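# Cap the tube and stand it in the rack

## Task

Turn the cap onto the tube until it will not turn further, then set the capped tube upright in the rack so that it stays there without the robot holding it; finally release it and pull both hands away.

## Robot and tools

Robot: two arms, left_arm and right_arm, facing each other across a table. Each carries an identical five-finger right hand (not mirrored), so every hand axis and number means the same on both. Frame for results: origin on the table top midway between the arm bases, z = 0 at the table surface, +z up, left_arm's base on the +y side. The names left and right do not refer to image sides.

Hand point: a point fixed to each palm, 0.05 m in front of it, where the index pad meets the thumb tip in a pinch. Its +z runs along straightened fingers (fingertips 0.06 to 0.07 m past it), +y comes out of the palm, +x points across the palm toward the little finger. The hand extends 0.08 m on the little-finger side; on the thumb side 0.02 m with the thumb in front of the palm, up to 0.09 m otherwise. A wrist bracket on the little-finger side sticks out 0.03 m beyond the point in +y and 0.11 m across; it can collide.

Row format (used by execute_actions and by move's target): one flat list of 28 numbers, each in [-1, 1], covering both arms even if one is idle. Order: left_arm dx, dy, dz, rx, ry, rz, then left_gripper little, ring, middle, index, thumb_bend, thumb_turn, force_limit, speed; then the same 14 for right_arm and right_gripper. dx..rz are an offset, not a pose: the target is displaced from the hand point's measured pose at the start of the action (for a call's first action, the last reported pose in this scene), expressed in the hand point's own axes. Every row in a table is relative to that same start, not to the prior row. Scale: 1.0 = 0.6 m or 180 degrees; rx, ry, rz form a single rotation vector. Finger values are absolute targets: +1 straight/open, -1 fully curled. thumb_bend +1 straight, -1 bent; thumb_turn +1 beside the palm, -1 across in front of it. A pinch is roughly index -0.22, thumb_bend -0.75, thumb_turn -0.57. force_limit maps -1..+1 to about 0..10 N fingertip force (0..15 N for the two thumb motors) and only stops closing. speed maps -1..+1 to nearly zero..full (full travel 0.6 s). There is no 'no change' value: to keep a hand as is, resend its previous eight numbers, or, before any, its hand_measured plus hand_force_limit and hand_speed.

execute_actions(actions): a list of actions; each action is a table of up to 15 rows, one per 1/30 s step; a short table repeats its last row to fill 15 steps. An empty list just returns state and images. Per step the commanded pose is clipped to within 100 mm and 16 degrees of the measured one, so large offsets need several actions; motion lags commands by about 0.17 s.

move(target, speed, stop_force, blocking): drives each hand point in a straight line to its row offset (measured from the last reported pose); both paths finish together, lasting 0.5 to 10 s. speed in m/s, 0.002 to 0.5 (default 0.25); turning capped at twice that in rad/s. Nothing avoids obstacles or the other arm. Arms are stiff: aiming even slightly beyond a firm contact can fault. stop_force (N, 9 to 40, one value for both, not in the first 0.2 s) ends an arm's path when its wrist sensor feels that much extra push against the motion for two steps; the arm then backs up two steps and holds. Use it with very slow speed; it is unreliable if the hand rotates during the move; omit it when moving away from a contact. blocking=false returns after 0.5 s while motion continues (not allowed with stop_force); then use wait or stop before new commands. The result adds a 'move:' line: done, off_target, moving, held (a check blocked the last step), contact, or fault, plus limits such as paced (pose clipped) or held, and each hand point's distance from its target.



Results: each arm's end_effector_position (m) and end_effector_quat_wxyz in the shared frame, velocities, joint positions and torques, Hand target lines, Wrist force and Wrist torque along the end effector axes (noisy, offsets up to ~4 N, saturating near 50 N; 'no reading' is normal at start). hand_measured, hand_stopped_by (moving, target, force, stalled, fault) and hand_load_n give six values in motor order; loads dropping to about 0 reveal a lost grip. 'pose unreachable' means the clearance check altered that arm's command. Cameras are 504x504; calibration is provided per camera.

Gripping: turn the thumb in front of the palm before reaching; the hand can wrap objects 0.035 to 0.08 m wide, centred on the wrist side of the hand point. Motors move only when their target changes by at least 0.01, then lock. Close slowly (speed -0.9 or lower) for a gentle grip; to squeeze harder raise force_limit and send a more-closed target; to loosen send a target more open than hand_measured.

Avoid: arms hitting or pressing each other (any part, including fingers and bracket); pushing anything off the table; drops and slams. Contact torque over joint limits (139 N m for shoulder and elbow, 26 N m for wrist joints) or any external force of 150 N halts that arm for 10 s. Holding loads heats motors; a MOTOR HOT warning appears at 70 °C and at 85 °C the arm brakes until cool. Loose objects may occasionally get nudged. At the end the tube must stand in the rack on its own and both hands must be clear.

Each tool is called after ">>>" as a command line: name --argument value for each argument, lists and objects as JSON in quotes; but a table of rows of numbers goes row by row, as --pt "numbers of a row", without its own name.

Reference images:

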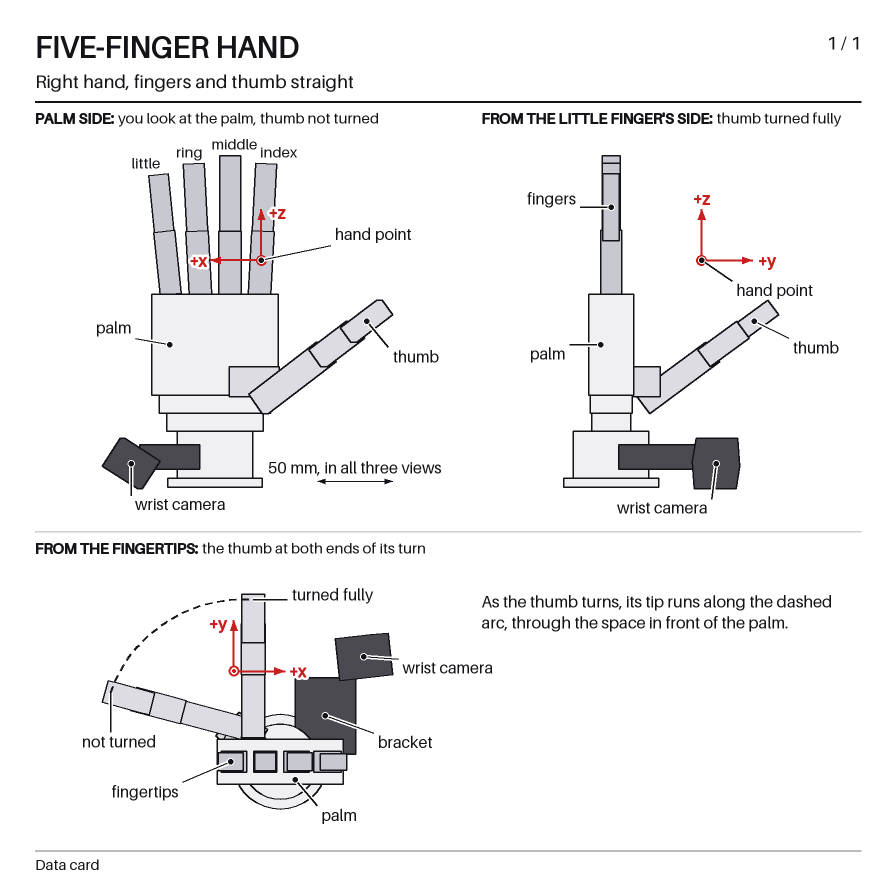

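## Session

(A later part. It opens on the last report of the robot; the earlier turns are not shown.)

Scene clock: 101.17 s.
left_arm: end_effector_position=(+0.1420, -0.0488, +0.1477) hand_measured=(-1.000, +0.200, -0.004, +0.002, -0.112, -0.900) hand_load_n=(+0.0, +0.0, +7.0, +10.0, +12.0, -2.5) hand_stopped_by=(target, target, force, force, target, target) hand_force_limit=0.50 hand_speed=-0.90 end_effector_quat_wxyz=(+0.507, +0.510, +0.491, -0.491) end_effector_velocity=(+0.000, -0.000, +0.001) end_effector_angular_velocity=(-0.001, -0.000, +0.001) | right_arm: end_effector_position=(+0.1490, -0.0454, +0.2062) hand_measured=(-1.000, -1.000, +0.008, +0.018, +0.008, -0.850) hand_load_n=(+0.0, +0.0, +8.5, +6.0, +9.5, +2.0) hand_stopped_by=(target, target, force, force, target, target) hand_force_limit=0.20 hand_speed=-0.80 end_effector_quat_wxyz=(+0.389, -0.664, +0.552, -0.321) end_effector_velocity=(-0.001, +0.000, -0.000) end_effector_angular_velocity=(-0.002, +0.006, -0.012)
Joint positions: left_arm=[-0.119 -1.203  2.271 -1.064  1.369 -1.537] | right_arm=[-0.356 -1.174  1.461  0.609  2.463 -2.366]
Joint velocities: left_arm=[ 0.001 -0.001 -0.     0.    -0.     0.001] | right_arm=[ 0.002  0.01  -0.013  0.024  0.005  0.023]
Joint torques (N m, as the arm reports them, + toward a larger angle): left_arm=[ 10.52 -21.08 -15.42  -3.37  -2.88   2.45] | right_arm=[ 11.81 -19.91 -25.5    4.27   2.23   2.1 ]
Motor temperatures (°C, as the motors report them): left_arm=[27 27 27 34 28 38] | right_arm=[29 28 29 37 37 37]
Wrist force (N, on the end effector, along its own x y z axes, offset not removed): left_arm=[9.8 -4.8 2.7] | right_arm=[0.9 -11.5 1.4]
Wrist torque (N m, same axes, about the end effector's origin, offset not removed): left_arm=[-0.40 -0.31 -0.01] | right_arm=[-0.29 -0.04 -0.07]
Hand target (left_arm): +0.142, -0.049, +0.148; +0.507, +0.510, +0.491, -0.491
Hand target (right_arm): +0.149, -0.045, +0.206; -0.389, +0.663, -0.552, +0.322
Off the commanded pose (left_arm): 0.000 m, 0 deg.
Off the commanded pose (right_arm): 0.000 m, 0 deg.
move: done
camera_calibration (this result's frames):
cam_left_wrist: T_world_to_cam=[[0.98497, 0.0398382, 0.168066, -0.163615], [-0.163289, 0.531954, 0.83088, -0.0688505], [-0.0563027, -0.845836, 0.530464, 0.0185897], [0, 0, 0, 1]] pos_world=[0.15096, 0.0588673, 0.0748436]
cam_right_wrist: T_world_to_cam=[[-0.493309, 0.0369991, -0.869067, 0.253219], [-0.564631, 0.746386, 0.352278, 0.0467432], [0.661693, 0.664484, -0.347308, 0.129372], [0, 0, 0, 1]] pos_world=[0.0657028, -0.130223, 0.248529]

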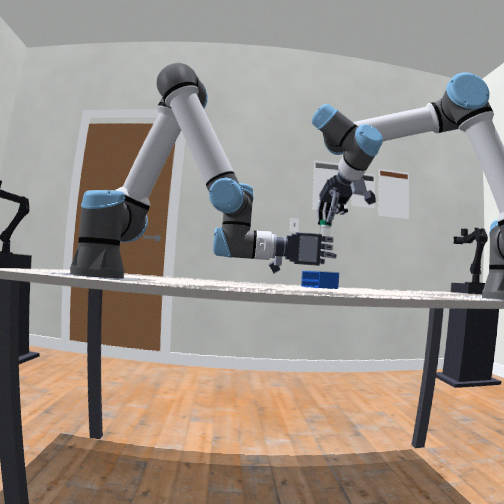

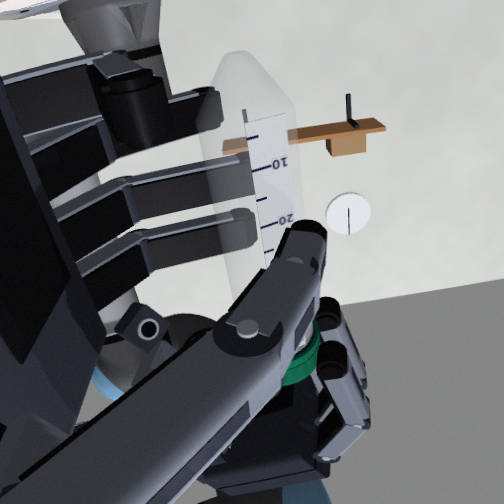

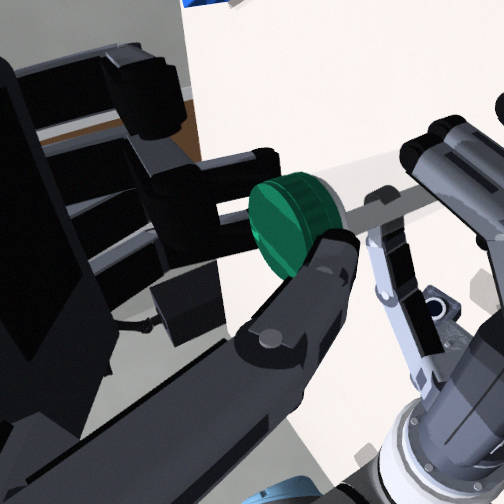

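>>> execute_actions --actions '[[[0,0,0,0,0,0,-1,0.2,-0.65,-0.65,-0.12,-0.9,0.5,-0.9,0,0,0,0,0,0,-1,-1,0.15,0.15,0.2,-0.85,0.2,-0.3]]]'

>>> move --target '[0,0,0,0,0,0,-1,0.2,-0.65,-0.65,-0.12,-0.9,0.5,-0.9,0.0083,0.0067,-0.0118,0,-0.4355,-0.2455,-1,-1,0.15,0.15,0.2,-0.85,0.2,-0.3]' --speed 0.35

>>> zoom_image --camera "cam_low" --region '[312, 212, 342, 242]'

>>> zoom_image --camera "cam_left_wrist" --region '[260, 300, 350, 400]'

>>> execute_actions --actions '[[[0,0,0,0,0,0,-1,0.2,-0.65,-0.65,-0.12,-0.9,0.5,-0.9,0,0,0,0,0,0,-1,-1,0.07,0.07,0.0,-0.85,0.2,-0.3]],[[0,0,0,0,0,0,-1,0.2,-0.65,-0.65,-0.12,-0.9,0.5,-0.9,0,0,0,0,0,0,-1,-1,-0.7,-0.7,0,-0.85,0.2,-0.8]]]'

>>> move --target '[0,0,0,0,0,0,-1,0.2,-0.65,-0.65,-0.12,-0.9,0.5,-0.9,0.0142,-0.0043,0.0077,0,0.4355,0.2455,-1,-1,-0.7,-0.7,0,-0.85,0.2,-0.8]' --speed 0.25

>>> zoom_image --camera "cam_left_wrist" --region '[260, 300, 350, 400]'

Scene clock: 102.20 s.
left_arm: end_effector_position=(+0.1421, -0.0488, +0.1477) hand_measured=(-1.000, +0.200, -0.004, +0.002, -0.112, -0.900) hand_load_n=(+0.0, +0.0, +6.5, +9.0, +13.0, -2.0) hand_stopped_by=(target, target, force, force, target, target) hand_force_limit=0.50 hand_speed=-0.90 end_effector_quat_wxyz=(+0.507, +0.510, +0.491, -0.491) end_effector_velocity=(-0.000, -0.000, +0.000) end_effector_angular_velocity=(-0.000, +0.001, -0.000) | right_arm: end_effector_position=(+0.1489, -0.0454, +0.2061) hand_measured=(-1.000, -1.000, +0.150, +0.150, +0.200, -0.850) hand_load_n=(+0.0, +0.0, +0.0, +0.0, +0.0, +0.0) hand_stopped_by=(target, target, target, target, target, target) hand_force_limit=0.20 hand_speed=-0.30 end_effector_quat_wxyz=(+0.389, -0.664, +0.552, -0.321) end_effector_velocity=(+0.000, -0.000, -0.000) end_effector_angular_velocity=(-0.002, -0.000, +0.001)
Joint positions: left_arm=[-0.119 -1.203  2.271 -1.064  1.368 -1.537] | right_arm=[-0.356 -1.174  1.461  0.609  2.463 -2.366]
Joint velocities: left_arm=[-0.    -0.    -0.    -0.     0.    -0.001] | right_arm=[-0.     0.     0.    -0.     0.    -0.002]
Joint torques (N m, as the arm reports them, + toward a larger angle): left_arm=[ 10.97 -22.48 -14.49  -3.44   0.68   2.62] | right_arm=[-10.25 -42.85  -7.4   -0.47  -1.62  -2.38]
Motor temperatures (°C, as the motors report them): left_arm=[27 27 27 34 28 38] | right_arm=[29 28 29 37 37 37]
Wrist force (N, on the end effector, along its own x y z axes, offset not removed): left_arm=[1.2 -1.4 2.5] | right_arm=[-3.6 -3.1 -1.1]
Wrist torque (N m, same axes, about the end effector's origin, offset not removed): left_arm=[-0.61 -0.48 -0.02] | right_arm=[-0.21 0.68 -0.34]
Hand target (left_arm): +0.142, -0.049, +0.148; +0.507, +0.510, +0.491, -0.491
Hand target (right_arm): +0.149, -0.045, +0.206; -0.389, +0.664, -0.552, +0.321
Off the commanded pose (left_arm): 0.000 m, 0 deg.
Off the commanded pose (right_arm): 0.000 m, 0 deg.
camera_calibration (this result's frames):
cam_left_wrist: T_world_to_cam=[[0.984965, 0.0399749, 0.168067, -0.163643], [-0.163364, 0.53193, 0.830881, -0.0688392], [-0.0561856, -0.845844, 0.530463, 0.0185821], [0, 0, 0, 1]] pos_world=[0.150981, 0.0588768, 0.0748431]
cam_right_wrist: T_world_to_cam=[[-0.493331, 0.0369457, -0.869057, 0.253182], [-0.564619, 0.746411, 0.352244, 0.0467499], [0.661688, 0.664459, -0.347367, 0.129373], [0, 0, 0, 1]] pos_world=[0.0656935, -0.130212, 0.248502]

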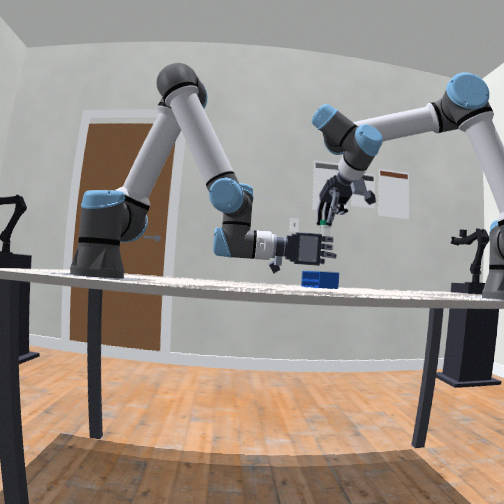

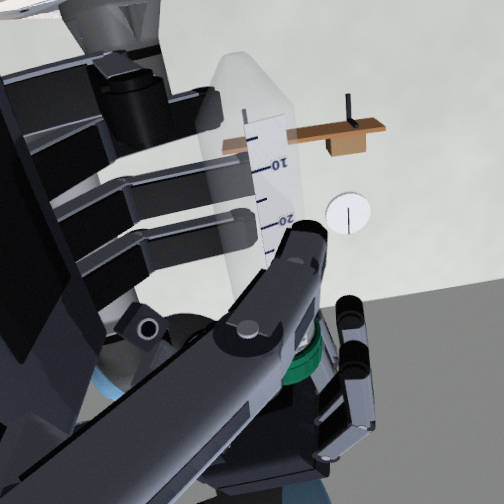

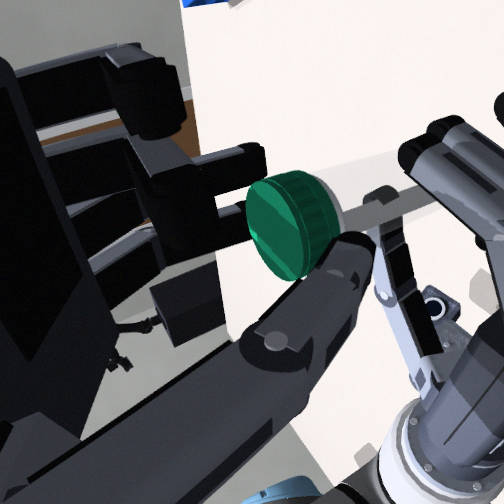

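Scene clock: 105.10 s.
left_arm: end_effector_position=(+0.1421, -0.0488, +0.1477) hand_measured=(-1.000, +0.200, -0.004, +0.002, -0.112, -0.900) hand_load_n=(+0.0, +0.0, +6.5, +9.0, +13.0, -2.0) hand_stopped_by=(target, target, force, force, target, target) hand_force_limit=0.50 hand_speed=-0.90 end_effector_quat_wxyz=(+0.507, +0.510, +0.491, -0.491) end_effector_velocity=(+0.000, -0.000, +0.001) end_effector_angular_velocity=(-0.001, +0.000, +0.000) | right_arm: end_effector_position=(+0.1421, -0.0518, +0.2061) hand_measured=(-1.000, -1.000, +0.150, +0.150, +0.200, -0.850) hand_load_n=(+0.0, +0.0, +0.0, +0.0, +0.0, +0.0) hand_stopped_by=(target, target, target, target, target, target) hand_force_limit=0.20 hand_speed=-0.30 end_effector_quat_wxyz=(-0.504, +0.859, +0.080, -0.045) end_effector_velocity=(+0.000, -0.000, -0.000) end_effector_angular_velocity=(-0.005, -0.001, +0.011)
Joint positions: left_arm=[-0.119 -1.203  2.271 -1.064  1.368 -1.537] | right_arm=[-0.973 -1.298  1.626  0.539  0.693 -3.882]
Joint velocities: left_arm=[ 0.    -0.001 -0.    -0.     0.     0.   ] | right_arm=[-0.     0.009 -0.01   0.018 -0.003 -0.018]
Joint torques (N m, as the arm reports them, + toward a larger angle): left_arm=[ 10.5  -22.92 -14.38  -3.26   1.14   2.54] | right_arm=[ -8.88 -19.56 -30.55   3.26  -3.45  -2.31]
Motor temperatures (°C, as the motors report them): left_arm=[27 27 27 34 28 38] | right_arm=[29 28 29 37 37 37]
Wrist force (N, on the end effector, along its own x y z axes, offset not removed): left_arm=[2.0 -1.3 2.0] | right_arm=[-2.3 0.9 1.4]
Wrist torque (N m, same axes, about the end effector's origin, offset not removed): left_arm=[-0.59 -0.56 0.00] | right_arm=[0.26 0.52 0.08]
Hand target (left_arm): +0.142, -0.049, +0.148; +0.507, +0.510, +0.491, -0.491
Hand target (right_arm): +0.142, -0.052, +0.206; -0.504, +0.859, +0.080, -0.046
Off the commanded pose (left_arm): 0.000 m, 0 deg.
Off the commanded pose (right_arm): 0.000 m, 0 deg.
move: done
camera_calibration (this result's frames):
cam_left_wrist: T_world_to_cam=[[0.984965, 0.0399747, 0.168067, -0.163643], [-0.163364, 0.53193, 0.830881, -0.0688392], [-0.0561858, -0.845844, 0.530463, 0.0185822], [0, 0, 0, 1]] pos_world=[0.150981, 0.0588768, 0.074843]
cam_right_wrist: T_world_to_cam=[[-0.0330293, -0.489568, -0.871339, 0.157819], [-0.749102, -0.565009, 0.34585, 0.00731663], [-0.661631, 0.664145, -0.348074, 0.326367], [0, 0, 0, 1]] pos_world=[0.226628, -0.135358, 0.248583]

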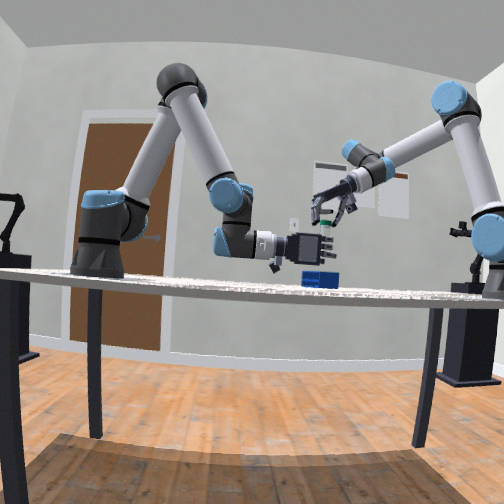

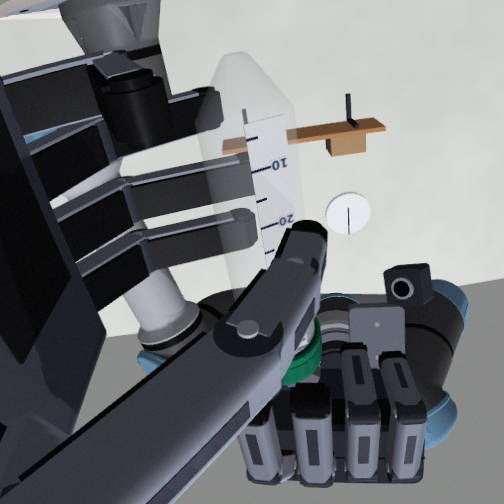

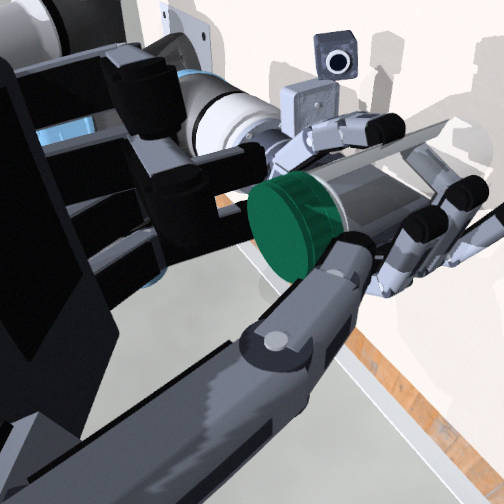

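Region (312, 212, 342, 242) of cam_low's 504x504 image, scaled by 16.800, with more detail than that image has.

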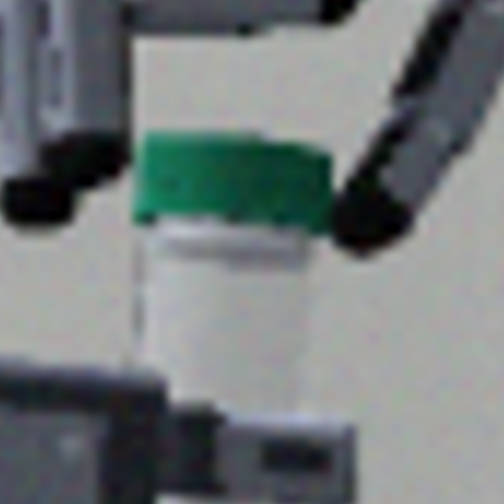

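Region (260, 300, 350, 400) of cam_left_wrist's 504x504 image, scaled by 5.040, with more detail than that image has; it fills the left 454 columns of this view, and the rest is white.

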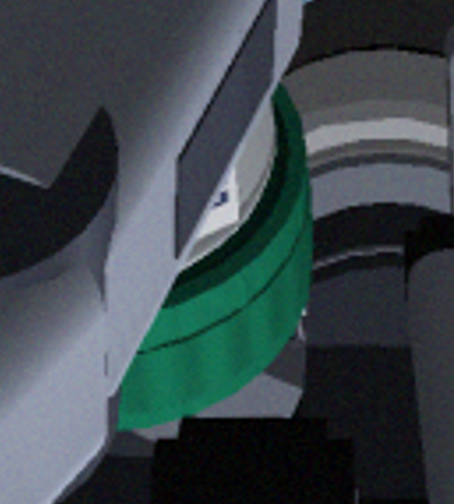

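Scene clock: 106.10 s.
left_arm: end_effector_position=(+0.1421, -0.0488, +0.1477) hand_measured=(-1.000, +0.200, -0.004, +0.002, -0.112, -0.900) hand_load_n=(+0.0, +0.0, +6.5, +9.0, +13.0, -2.0) hand_stopped_by=(target, target, force, force, target, target) hand_force_limit=0.50 hand_speed=-0.90 end_effector_quat_wxyz=(+0.507, +0.510, +0.491, -0.491) end_effector_velocity=(-0.000, -0.000, +0.001) end_effector_angular_velocity=(-0.002, +0.000, -0.001) | right_arm: end_effector_position=(+0.1421, -0.0518, +0.2061) hand_measured=(-1.000, -1.000, +0.018, +0.008, +0.010, -0.850) hand_load_n=(+0.0, +0.0, +5.5, +8.5, +12.0, +1.0) hand_stopped_by=(target, target, force, force, target, target) hand_force_limit=0.20 hand_speed=-0.80 end_effector_quat_wxyz=(-0.504, +0.859, +0.080, -0.045) end_effector_velocity=(+0.000, -0.000, +0.000) end_effector_angular_velocity=(+0.001, -0.001, +0.000)
Joint positions: left_arm=[-0.119 -1.203  2.271 -1.064  1.368 -1.537] | right_arm=[-0.973 -1.298  1.626  0.539  0.693 -3.882]
Joint velocities: left_arm=[-0.    -0.001 -0.     0.     0.     0.   ] | right_arm=[-0.    -0.     0.    -0.    -0.    -0.001]
Joint torques (N m, as the arm reports them, + toward a larger angle): left_arm=[ 10.1  -22.93 -14.63  -3.37   0.94   2.6 ] | right_arm=[ -8.78 -35.78 -10.06   0.08   0.66   2.06]
Motor temperatures (°C, as the motors report them): left_arm=[27 27 27 34 28 38] | right_arm=[29 28 29 37 37 37]
Wrist force (N, on the end effector, along its own x y z axes, offset not removed): left_arm=[0.4 -1.4 1.8] | right_arm=[0.5 -1.4 -0.9]
Wrist torque (N m, same axes, about the end effector's origin, offset not removed): left_arm=[-0.58 -0.27 -0.08] | right_arm=[-0.07 -0.14 0.09]
Hand target (left_arm): +0.142, -0.049, +0.148; +0.507, +0.510, +0.491, -0.491
Hand target (right_arm): +0.142, -0.052, +0.206; -0.504, +0.859, +0.080, -0.045
Off the commanded pose (left_arm): 0.000 m, 0 deg.
Off the commanded pose (right_arm): 0.000 m, 0 deg.
camera_calibration (this result's frames):
cam_left_wrist: T_world_to_cam=[[0.984965, 0.0399753, 0.168067, -0.163643], [-0.163364, 0.53193, 0.83088, -0.0688392], [-0.0561854, -0.845844, 0.530463, 0.0185821], [0, 0, 0, 1]] pos_world=[0.150981, 0.0588769, 0.0748431]
cam_right_wrist: T_world_to_cam=[[-0.0330483, -0.48958, -0.871332, 0.157804], [-0.749084, -0.565014, 0.345879, 0.00732649], [-0.66165, 0.664132, -0.348064, 0.32636], [0, 0, 0, 1]] pos_world=[0.226639, -0.135349, 0.24856]

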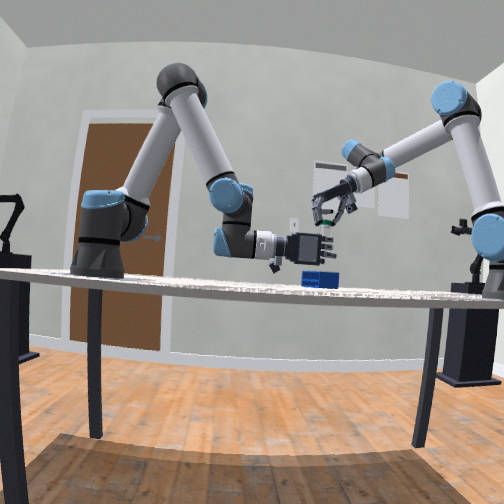

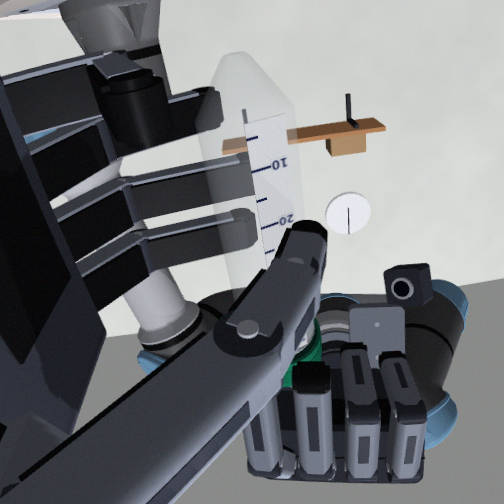

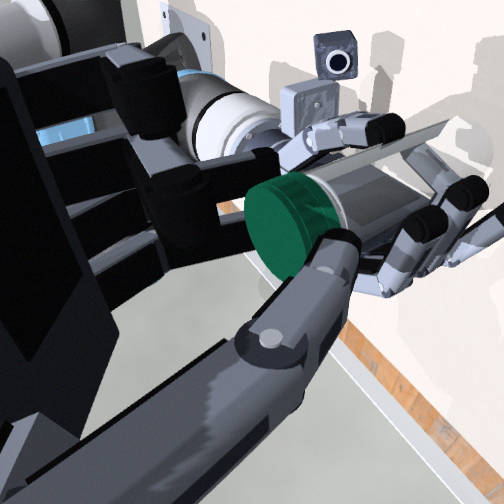

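Scene clock: 109.83 s.
left_arm: end_effector_position=(+0.1421, -0.0488, +0.1477) hand_measured=(-1.000, +0.200, -0.004, +0.002, -0.112, -0.900) hand_load_n=(+0.0, +0.0, +6.5, +9.0, +12.5, -2.0) hand_stopped_by=(target, target, force, force, target, target) hand_force_limit=0.50 hand_speed=-0.90 end_effector_quat_wxyz=(+0.507, +0.510, +0.491, -0.491) end_effector_velocity=(-0.000, -0.000, +0.001) end_effector_angular_velocity=(-0.003, +0.001, -0.000) | right_arm: end_effector_position=(+0.1493, -0.0450, +0.2062) hand_measured=(-1.000, -1.000, +0.018, +0.008, +0.010, -0.850) hand_load_n=(+0.0, +0.0, +6.0, +8.5, +11.5, +0.5) hand_stopped_by=(target, target, force, force, target, target) hand_force_limit=0.20 hand_speed=-0.80 end_effector_quat_wxyz=(+0.390, -0.663, +0.552, -0.321) end_effector_velocity=(+0.000, -0.000, -0.000) end_effector_angular_velocity=(-0.005, +0.004, -0.014)
Joint positions: left_arm=[-0.119 -1.203  2.271 -1.064  1.368 -1.537] | right_arm=[-0.357 -1.174  1.461  0.607  2.463 -2.367]
Joint velocities: left_arm=[-0.    -0.002  0.    -0.    -0.    -0.   ] | right_arm=[ 0.002  0.011 -0.013  0.025  0.008  0.023]
Joint torques (N m, as the arm reports them, + toward a larger angle): left_arm=[  9.64 -22.76 -13.93  -3.48   0.84   2.76] | right_arm=[  9.06 -25.93 -29.21   3.29   3.44   2.37]
Motor temperatures (°C, as the motors report them): left_arm=[27 27 27 34 28 38] | right_arm=[29 28 29 37 37 37]
Wrist force (N, on the end effector, along its own x y z axes, offset not removed): left_arm=[2.4 -2.5 0.5] | right_arm=[4.9 -2.0 -2.5]
Wrist torque (N m, same axes, about the end effector's origin, offset not removed): left_arm=[-0.48 -0.58 0.12] | right_arm=[0.08 -0.11 0.29]
Hand target (left_arm): +0.142, -0.049, +0.148; +0.507, +0.510, +0.491, -0.491
Hand target (right_arm): +0.149, -0.045, +0.206; -0.389, +0.663, -0.552, +0.321
Off the commanded pose (left_arm): 0.000 m, 0 deg.
Off the commanded pose (right_arm): 0.000 m, 0 deg.
move: done
camera_calibration (this result's frames):
cam_left_wrist: T_world_to_cam=[[0.984965, 0.0399763, 0.168067, -0.163644], [-0.163364, 0.53193, 0.830881, -0.0688391], [-0.0561844, -0.845844, 0.530463, 0.0185822], [0, 0, 0, 1]] pos_world=[0.150982, 0.0588771, 0.074843]
cam_right_wrist: T_world_to_cam=[[-0.492866, 0.0377111, -0.869288, 0.253374], [-0.564959, 0.745948, 0.352679, 0.0465963], [0.661743, 0.664936, -0.346347, 0.128691], [0, 0, 0, 1]] pos_world=[0.0660436, -0.129885, 0.248393]

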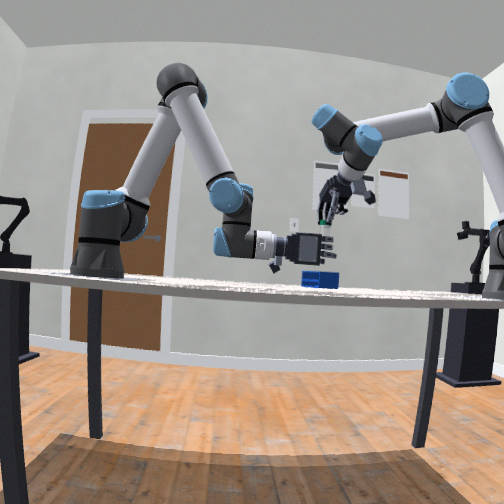

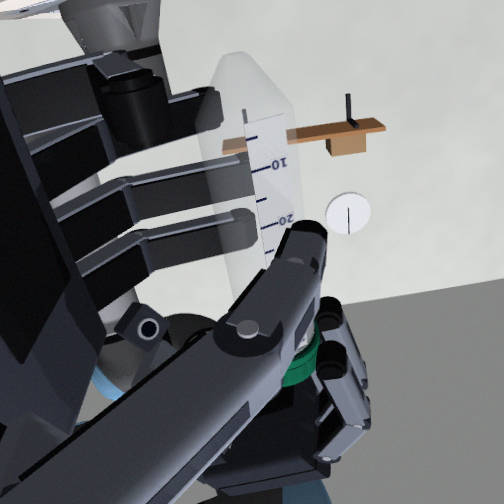

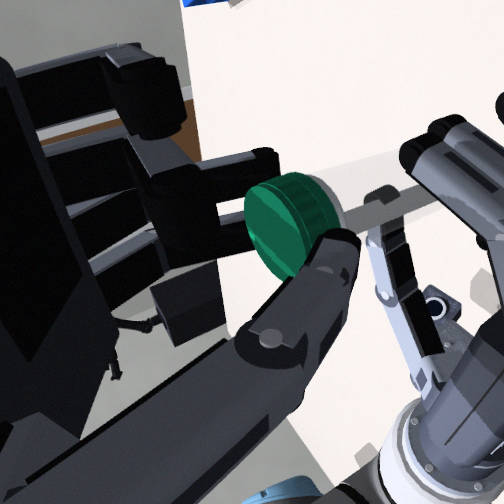

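Region (260, 300, 350, 400) of cam_left_wrist's 504x504 image, scaled by 5.040, with more detail than that image has; it fills the left 454 columns of this view, and the rest is white.

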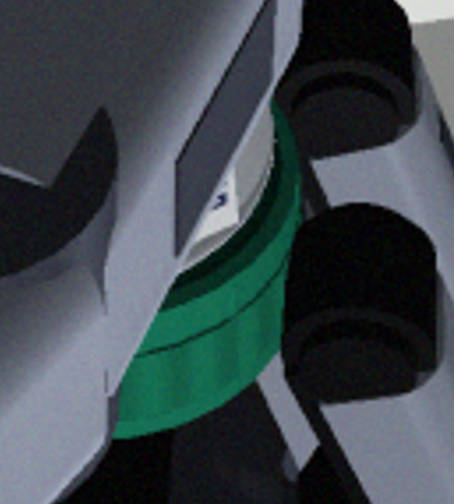

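>>> execute_actions --actions '[[[0,0,0,0,0,0,-1,0.2,-0.65,-0.65,-0.12,-0.9,0.5,-0.9,0,0,0,0,0,0,-1,-1,0.15,0.15,0.2,-0.85,0.2,-0.3]]]'

>>> move --target '[0,0,0,0,0,0,-1,0.2,-0.65,-0.65,-0.12,-0.9,0.5,-0.9,0.0095,0.0048,-0.0137,0,-0.4355,-0.2455,-1,-1,0.15,0.15,0.2,-0.85,0.2,-0.3]' --speed 0.35

>>> execute_actions --actions '[[[0,0,0,0,0,0,-1,0.2,-0.65,-0.65,-0.12,-0.9,0.5,-0.9,0,0,0,0,0,0,-1,-1,0.05,0.05,0.0,-0.85,-0.5,-0.3]],[[0,0,0,0,0,0,-1,0.2,-0.65,-0.65,-0.12,-0.9,0.5,-0.9,0,0,0,0,0,0,-1,-1,-0.7,-0.7,0,-0.85,-0.5,-0.9]],[[0,0,0,0,0,0,-1,0.2,-0.65,-0.65,-0.12,-0.9,0.5,-0.9,0,0.0029,0.0016,0,0,0,-1,-1,-0.7,-0.7,0,-0.85,-0.5,-0.9]]]'

>>> zoom_image --camera "cam_low" --region '[312, 212, 342, 242]'

>>> move --target '[0,0,0,0,0,0,-1,0.2,-0.65,-0.65,-0.12,-0.9,0.5,-0.9,0.0142,-0.0033,0.0087,0,0.4355,0.2455,-1,-1,-0.7,-0.7,0,-0.85,-0.5,-0.9]' --speed 0.2

>>> zoom_image --camera "cam_left_wrist" --region '[260, 300, 350, 400]'

Scene clock: 110.97 s.
left_arm: end_effector_position=(+0.1421, -0.0488, +0.1477) hand_measured=(-1.000, +0.200, -0.004, +0.002, -0.112, -0.900) hand_load_n=(+0.0, +0.0, +6.5, +9.0, +13.0, -2.0) hand_stopped_by=(target, target, force, force, target, target) hand_force_limit=0.50 hand_speed=-0.90 end_effector_quat_wxyz=(+0.507, +0.510, +0.491, -0.491) end_effector_velocity=(+0.001, +0.000, +0.000) end_effector_angular_velocity=(-0.000, -0.000, +0.001) | right_arm: end_effector_position=(+0.1493, -0.0450, +0.2061) hand_measured=(-1.000, -1.000, +0.150, +0.150, +0.200, -0.850) hand_load_n=(+0.0, +0.0, +0.0, +0.0, +0.0, +0.0) hand_stopped_by=(target, target, target, target, target, target) hand_force_limit=0.20 hand_speed=-0.30 end_effector_quat_wxyz=(+0.390, -0.663, +0.552, -0.321) end_effector_velocity=(+0.000, +0.000, -0.000) end_effector_angular_velocity=(+0.001, +0.000, +0.000)
Joint positions: left_arm=[-0.119 -1.203  2.271 -1.064  1.368 -1.537] | right_arm=[-0.357 -1.174  1.461  0.607  2.463 -2.367]
Joint velocities: left_arm=[ 0.001 -0.001  0.    -0.    -0.     0.   ] | right_arm=[-0.    -0.     0.    -0.001 -0.001 -0.   ]
Joint torques (N m, as the arm reports them, + toward a larger angle): left_arm=[ 10.14 -22.92 -14.07  -3.32   1.03   2.53] | right_arm=[ -9.33 -43.17  -7.17  -0.48  -1.63  -2.42]
Motor temperatures (°C, as the motors report them): left_arm=[27 27 27 34 28 38] | right_arm=[29 28 29 37 37 37]
Wrist force (N, on the end effector, along its own x y z axes, offset not removed): left_arm=[-0.2 -0.8 2.6] | right_arm=[2.5 -1.2 0.9]
Wrist torque (N m, same axes, about the end effector's origin, offset not removed): left_arm=[-0.50 -0.27 -0.13] | right_arm=[-0.13 -0.18 0.42]
Hand target (left_arm): +0.142, -0.049, +0.148; +0.507, +0.510, +0.491, -0.491
Hand target (right_arm): +0.149, -0.045, +0.206; -0.390, +0.663, -0.552, +0.321
Off the commanded pose (left_arm): 0.000 m, 0 deg.
Off the commanded pose (right_arm): 0.000 m, 0 deg.
camera_calibration (this result's frames):
cam_left_wrist: T_world_to_cam=[[0.984965, 0.0399762, 0.168067, -0.163644], [-0.163365, 0.53193, 0.83088, -0.0688391], [-0.0561846, -0.845844, 0.530463, 0.018582], [0, 0, 0, 1]] pos_world=[0.150982, 0.058877, 0.0748431]
cam_right_wrist: T_world_to_cam=[[-0.492882, 0.0376757, -0.86928, 0.253348], [-0.564947, 0.745968, 0.352657, 0.0465974], [0.661741, 0.664916, -0.34639, 0.128692], [0, 0, 0, 1]] pos_world=[0.066035, -0.129874, 0.248375]

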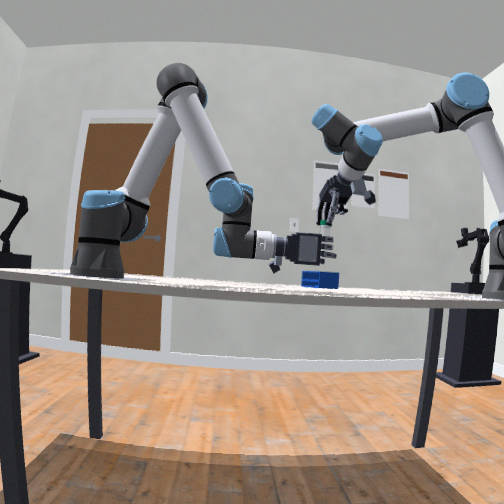

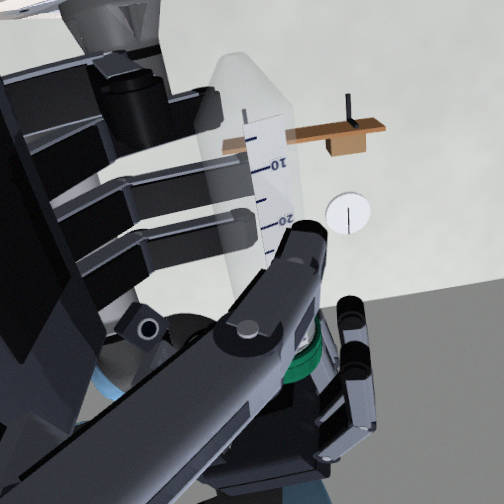

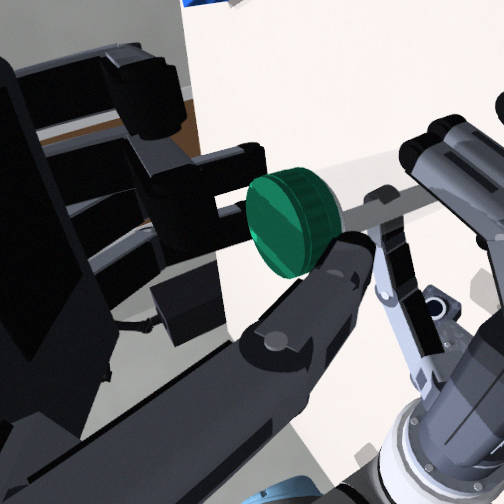

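Scene clock: 113.87 s.
left_arm: end_effector_position=(+0.1421, -0.0488, +0.1477) hand_measured=(-1.000, +0.200, -0.004, +0.002, -0.112, -0.900) hand_load_n=(+0.0, +0.0, +6.5, +9.0, +13.0, -2.0) hand_stopped_by=(target, target, force, force, target, target) hand_force_limit=0.50 hand_speed=-0.90 end_effector_quat_wxyz=(+0.507, +0.510, +0.491, -0.491) end_effector_velocity=(+0.000, -0.000, +0.001) end_effector_angular_velocity=(-0.002, +0.002, +0.000) | right_arm: end_effector_position=(+0.1422, -0.0522, +0.2077) hand_measured=(-1.000, -1.000, +0.150, +0.150, +0.200, -0.850) hand_load_n=(+0.0, +0.0, +0.0, +0.0, +0.0, +0.0) hand_stopped_by=(target, target, target, target, target, target) hand_force_limit=0.20 hand_speed=-0.30 end_effector_quat_wxyz=(-0.505, +0.858, +0.080, -0.045) end_effector_velocity=(-0.000, -0.000, +0.000) end_effector_angular_velocity=(-0.005, -0.001, +0.012)
Joint positions: left_arm=[-0.119 -1.203  2.271 -1.064  1.368 -1.537] | right_arm=[-0.974 -1.3    1.625  0.542  0.692 -3.883]
Joint velocities: left_arm=[ 0.    -0.002 -0.     0.     0.    -0.001] | right_arm=[ 0.     0.008 -0.01   0.018 -0.003 -0.018]
Joint torques (N m, as the arm reports them, + toward a larger angle): left_arm=[  9.7  -23.12 -14.41  -3.42   0.95   2.65] | right_arm=[ -9.26 -20.51 -30.17   3.33  -3.53  -2.35]
Motor temperatures (°C, as the motors report them): left_arm=[27 27 27 34 28 38] | right_arm=[29 28 29 37 37 37]
Wrist force (N, on the end effector, along its own x y z axes, offset not removed): left_arm=[1.8 -1.3 1.2] | right_arm=[-6.2 -1.9 -1.4]
Wrist torque (N m, same axes, about the end effector's origin, offset not removed): left_arm=[-0.51 -0.48 0.02] | right_arm=[-0.05 1.16 -0.29]
Hand target (left_arm): +0.142, -0.049, +0.148; +0.507, +0.510, +0.491, -0.491
Hand target (right_arm): +0.142, -0.052, +0.208; -0.504, +0.859, +0.081, -0.045
Off the commanded pose (left_arm): 0.000 m, 0 deg.
Off the commanded pose (right_arm): 0.000 m, 0 deg.
move: done
camera_calibration (this result's frames):
cam_left_wrist: T_world_to_cam=[[0.984965, 0.0399761, 0.168067, -0.163644], [-0.163365, 0.53193, 0.830881, -0.0688391], [-0.0561847, -0.845844, 0.530463, 0.0185823], [0, 0, 0, 1]] pos_world=[0.150982, 0.0588771, 0.074843]
cam_right_wrist: T_world_to_cam=[[-0.0324793, -0.488745, -0.871822, 0.159027], [-0.749175, -0.56548, 0.344919, 0.00677833], [-0.661575, 0.66435, -0.347789, 0.327148], [0, 0, 0, 1]] pos_world=[0.226676, -0.135784, 0.250084]

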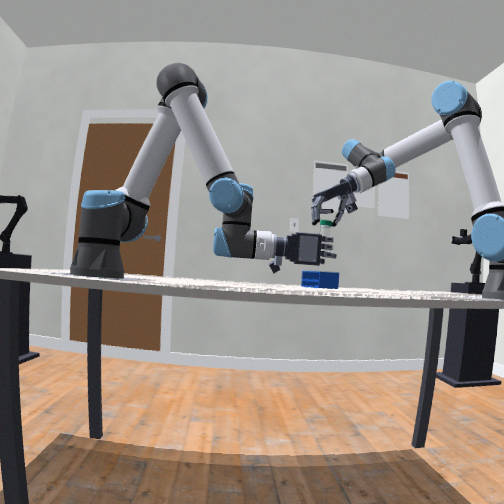

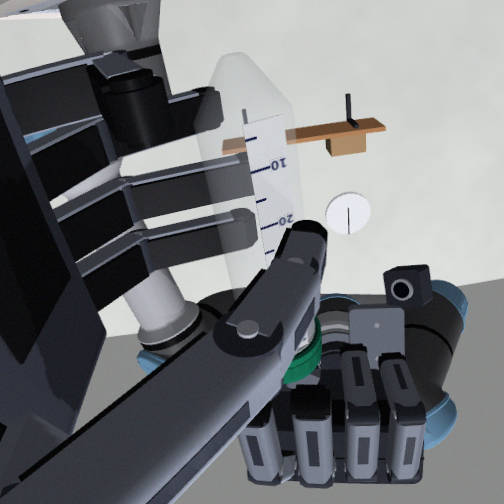

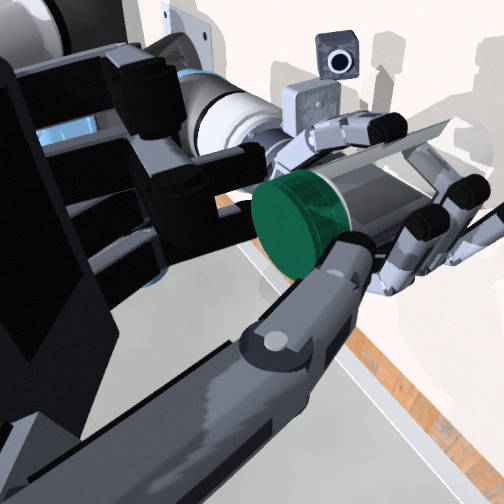

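Scene clock: 115.37 s.
left_arm: end_effector_position=(+0.1421, -0.0488, +0.1477) hand_measured=(-1.000, +0.200, -0.004, +0.002, -0.112, -0.900) hand_load_n=(+0.0, +0.0, +7.5, +8.5, +12.0, -4.0) hand_stopped_by=(target, target, force, force, target, target) hand_force_limit=0.50 hand_speed=-0.90 end_effector_quat_wxyz=(+0.507, +0.510, +0.491, -0.491) end_effector_velocity=(-0.000, -0.000, -0.001) end_effector_angular_velocity=(+0.002, -0.001, -0.001) | right_arm: end_effector_position=(+0.1422, -0.0522, +0.2057) hand_measured=(-1.000, -1.000, +0.030, +0.040, +0.006, -0.850) hand_load_n=(+0.0, +0.0, +4.5, +2.5, +3.5, +0.5) hand_stopped_by=(target, target, force, force, target, target) hand_force_limit=-0.50 hand_speed=-0.90 end_effector_quat_wxyz=(-0.505, +0.858, +0.080, -0.045) end_effector_velocity=(+0.000, +0.000, -0.001) end_effector_angular_velocity=(+0.001, -0.001, +0.002)
Joint positions: left_arm=[-0.119 -1.203  2.271 -1.064  1.368 -1.537] | right_arm=[-0.974 -1.298  1.629  0.537  0.692 -3.883]
Joint velocities: left_arm=[-0.001  0.002  0.     0.     0.     0.001] | right_arm=[ 0.     0.001  0.001 -0.002 -0.001 -0.002]
Joint torques (N m, as the arm reports them, + toward a larger angle): left_arm=[  9.34 -23.53 -14.45  -3.43   0.95   2.48] | right_arm=[ -8.32 -15.44  -3.17  -0.32  -0.4   -0.14]
Motor temperatures (°C, as the motors report them): left_arm=[27 27 27 34 28 38] | right_arm=[29 28 29 37 37 37]
Wrist force (N, on the end effector, along its own x y z axes, offset not removed): left_arm=[8.3 -3.4 1.9] | right_arm=[0.5 -9.1 -9.0]
Wrist torque (N m, same axes, about the end effector's origin, offset not removed): left_arm=[-0.55 -0.09 -0.16] | right_arm=[0.15 0.41 0.00]
Hand target (left_arm): +0.142, -0.049, +0.148; +0.507, +0.510, +0.491, -0.491
Hand target (right_arm): +0.142, -0.052, +0.206; -0.505, +0.858, +0.080, -0.045
Off the commanded pose (left_arm): 0.000 m, 0 deg.
Off the commanded pose (right_arm): 0.000 m, 0 deg.
camera_calibration (this result's frames):
cam_left_wrist: T_world_to_cam=[[0.984965, 0.039976, 0.168067, -0.163644], [-0.163365, 0.53193, 0.830881, -0.0688391], [-0.0561848, -0.845844, 0.530463, 0.0185822], [0, 0, 0, 1]] pos_world=[0.150982, 0.0588771, 0.074843]
cam_right_wrist: T_world_to_cam=[[-0.0324943, -0.488742, -0.871823, 0.157327], [-0.749179, -0.565471, 0.344925, 0.00745842], [-0.661571, 0.664359, -0.347781, 0.326478], [0, 0, 0, 1]] pos_world=[0.226688, -0.135789, 0.248131]

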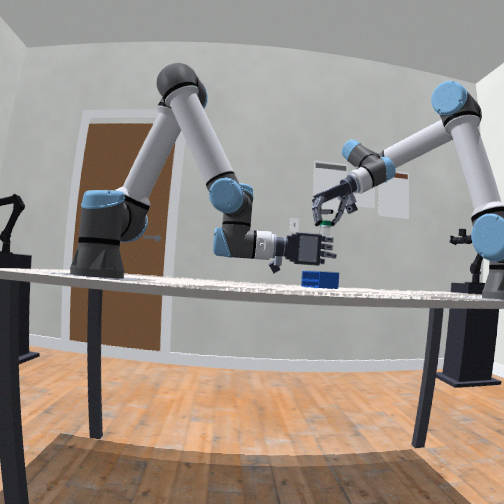

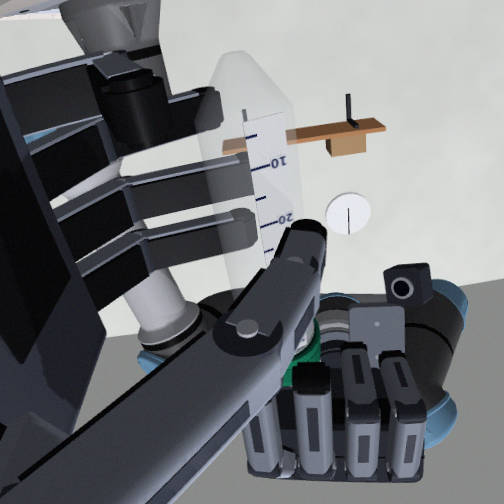

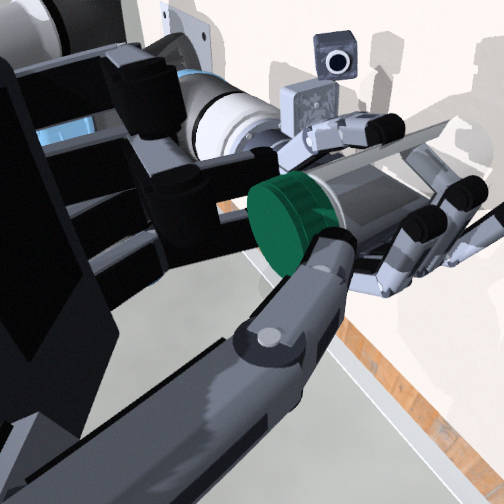

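Region (312, 212, 342, 242) of cam_low's 504x504 image, scaled by 16.800, with more detail than that image has.

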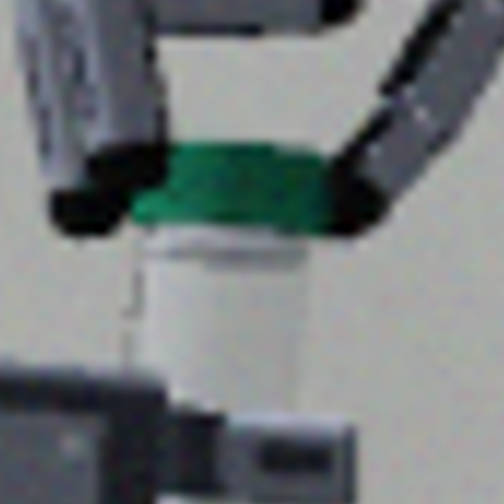

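Scene clock: 119.83 s.
left_arm: end_effector_position=(+0.1421, -0.0488, +0.1477) hand_measured=(-1.000, +0.200, -0.004, +0.002, -0.112, -0.900) hand_load_n=(+0.0, +0.0, +7.0, +6.5, +13.0, -5.5) hand_stopped_by=(target, target, force, force, target, target) hand_force_limit=0.50 hand_speed=-0.90 end_effector_quat_wxyz=(+0.507, +0.510, +0.491, -0.491) end_effector_velocity=(+0.000, +0.000, +0.001) end_effector_angular_velocity=(-0.001, +0.000, +0.001) | right_arm: end_effector_position=(+0.1493, -0.0452, +0.2050) hand_measured=(-1.000, -1.000, +0.030, +0.040, +0.006, -0.850) hand_load_n=(+0.0, +0.0, +4.0, +2.0, +3.5, -0.5) hand_stopped_by=(target, target, force, force, target, target) hand_force_limit=-0.50 hand_speed=-0.90 end_effector_quat_wxyz=(+0.390, -0.663, +0.552, -0.321) end_effector_velocity=(-0.000, -0.000, -0.000) end_effector_angular_velocity=(-0.004, +0.004, -0.014)
Joint positions: left_arm=[-0.119 -1.203  2.271 -1.064  1.368 -1.537] | right_arm=[-0.357 -1.174  1.465  0.602  2.463 -2.368]
Joint velocities: left_arm=[ 0.001 -0.001  0.    -0.     0.    -0.   ] | right_arm=[ 0.003  0.01  -0.013  0.025  0.008  0.023]
Joint torques (N m, as the arm reports them, + toward a larger angle): left_arm=[  9.59 -22.64 -13.38  -3.6    1.01   2.5 ] | right_arm=[  7.82 -20.02 -27.44   3.03   2.76   2.22]
Motor temperatures (°C, as the motors report them): left_arm=[27 27 27 34 28 38] | right_arm=[29 28 29 37 37 37]
Wrist force (N, on the end effector, along its own x y z axes, offset not removed): left_arm=[8.4 -2.1 -0.1] | right_arm=[1.0 -5.3 0.4]
Wrist torque (N m, same axes, about the end effector's origin, offset not removed): left_arm=[-0.65 -0.35 -0.22] | right_arm=[-0.20 0.35 -0.08]
Hand target (left_arm): +0.142, -0.049, +0.148; +0.507, +0.510, +0.491, -0.491
Hand target (right_arm): +0.149, -0.045, +0.205; -0.390, +0.663, -0.552, +0.321
Off the commanded pose (left_arm): 0.000 m, 0 deg.
Off the commanded pose (right_arm): 0.000 m, 0 deg.
move: done
camera_calibration (this result's frames):
cam_left_wrist: T_world_to_cam=[[0.984964, 0.0399809, 0.168067, -0.163647], [-0.163367, 0.531929, 0.830881, -0.0688386], [-0.0561805, -0.845844, 0.530463, 0.0185822], [0, 0, 0, 1]] pos_world=[0.150984, 0.0588776, 0.0748431]
cam_right_wrist: T_world_to_cam=[[-0.492445, 0.0384531, -0.869494, 0.25237], [-0.565278, 0.745498, 0.353119, 0.0470969], [0.661785, 0.665397, -0.34538, 0.128206], [0, 0, 0, 1]] pos_world=[0.0660568, -0.130123, 0.247083]

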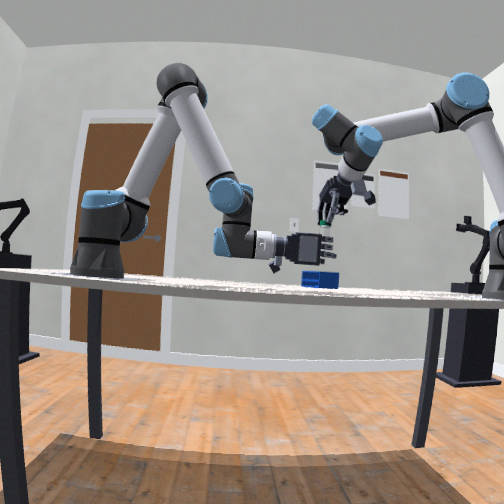

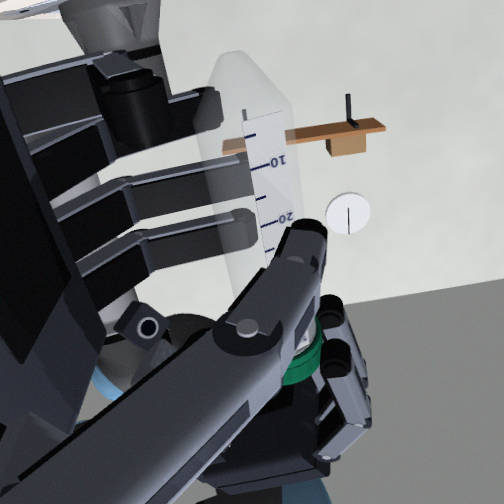

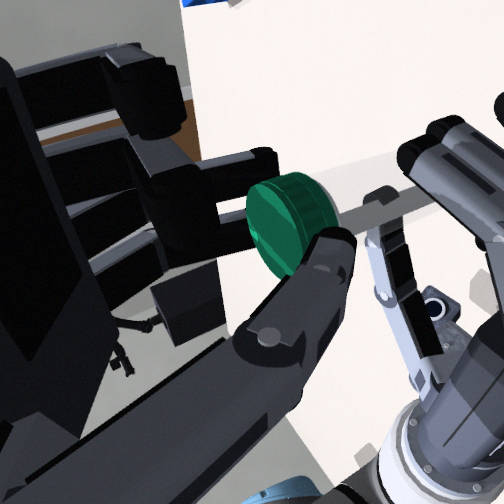

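Region (260, 300, 350, 400) of cam_left_wrist's 504x504 image, scaled by 5.040, with more detail than that image has; it fills the left 454 columns of this view, and the rest is white.

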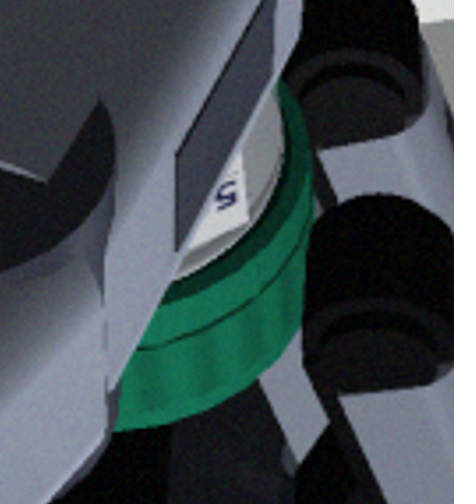

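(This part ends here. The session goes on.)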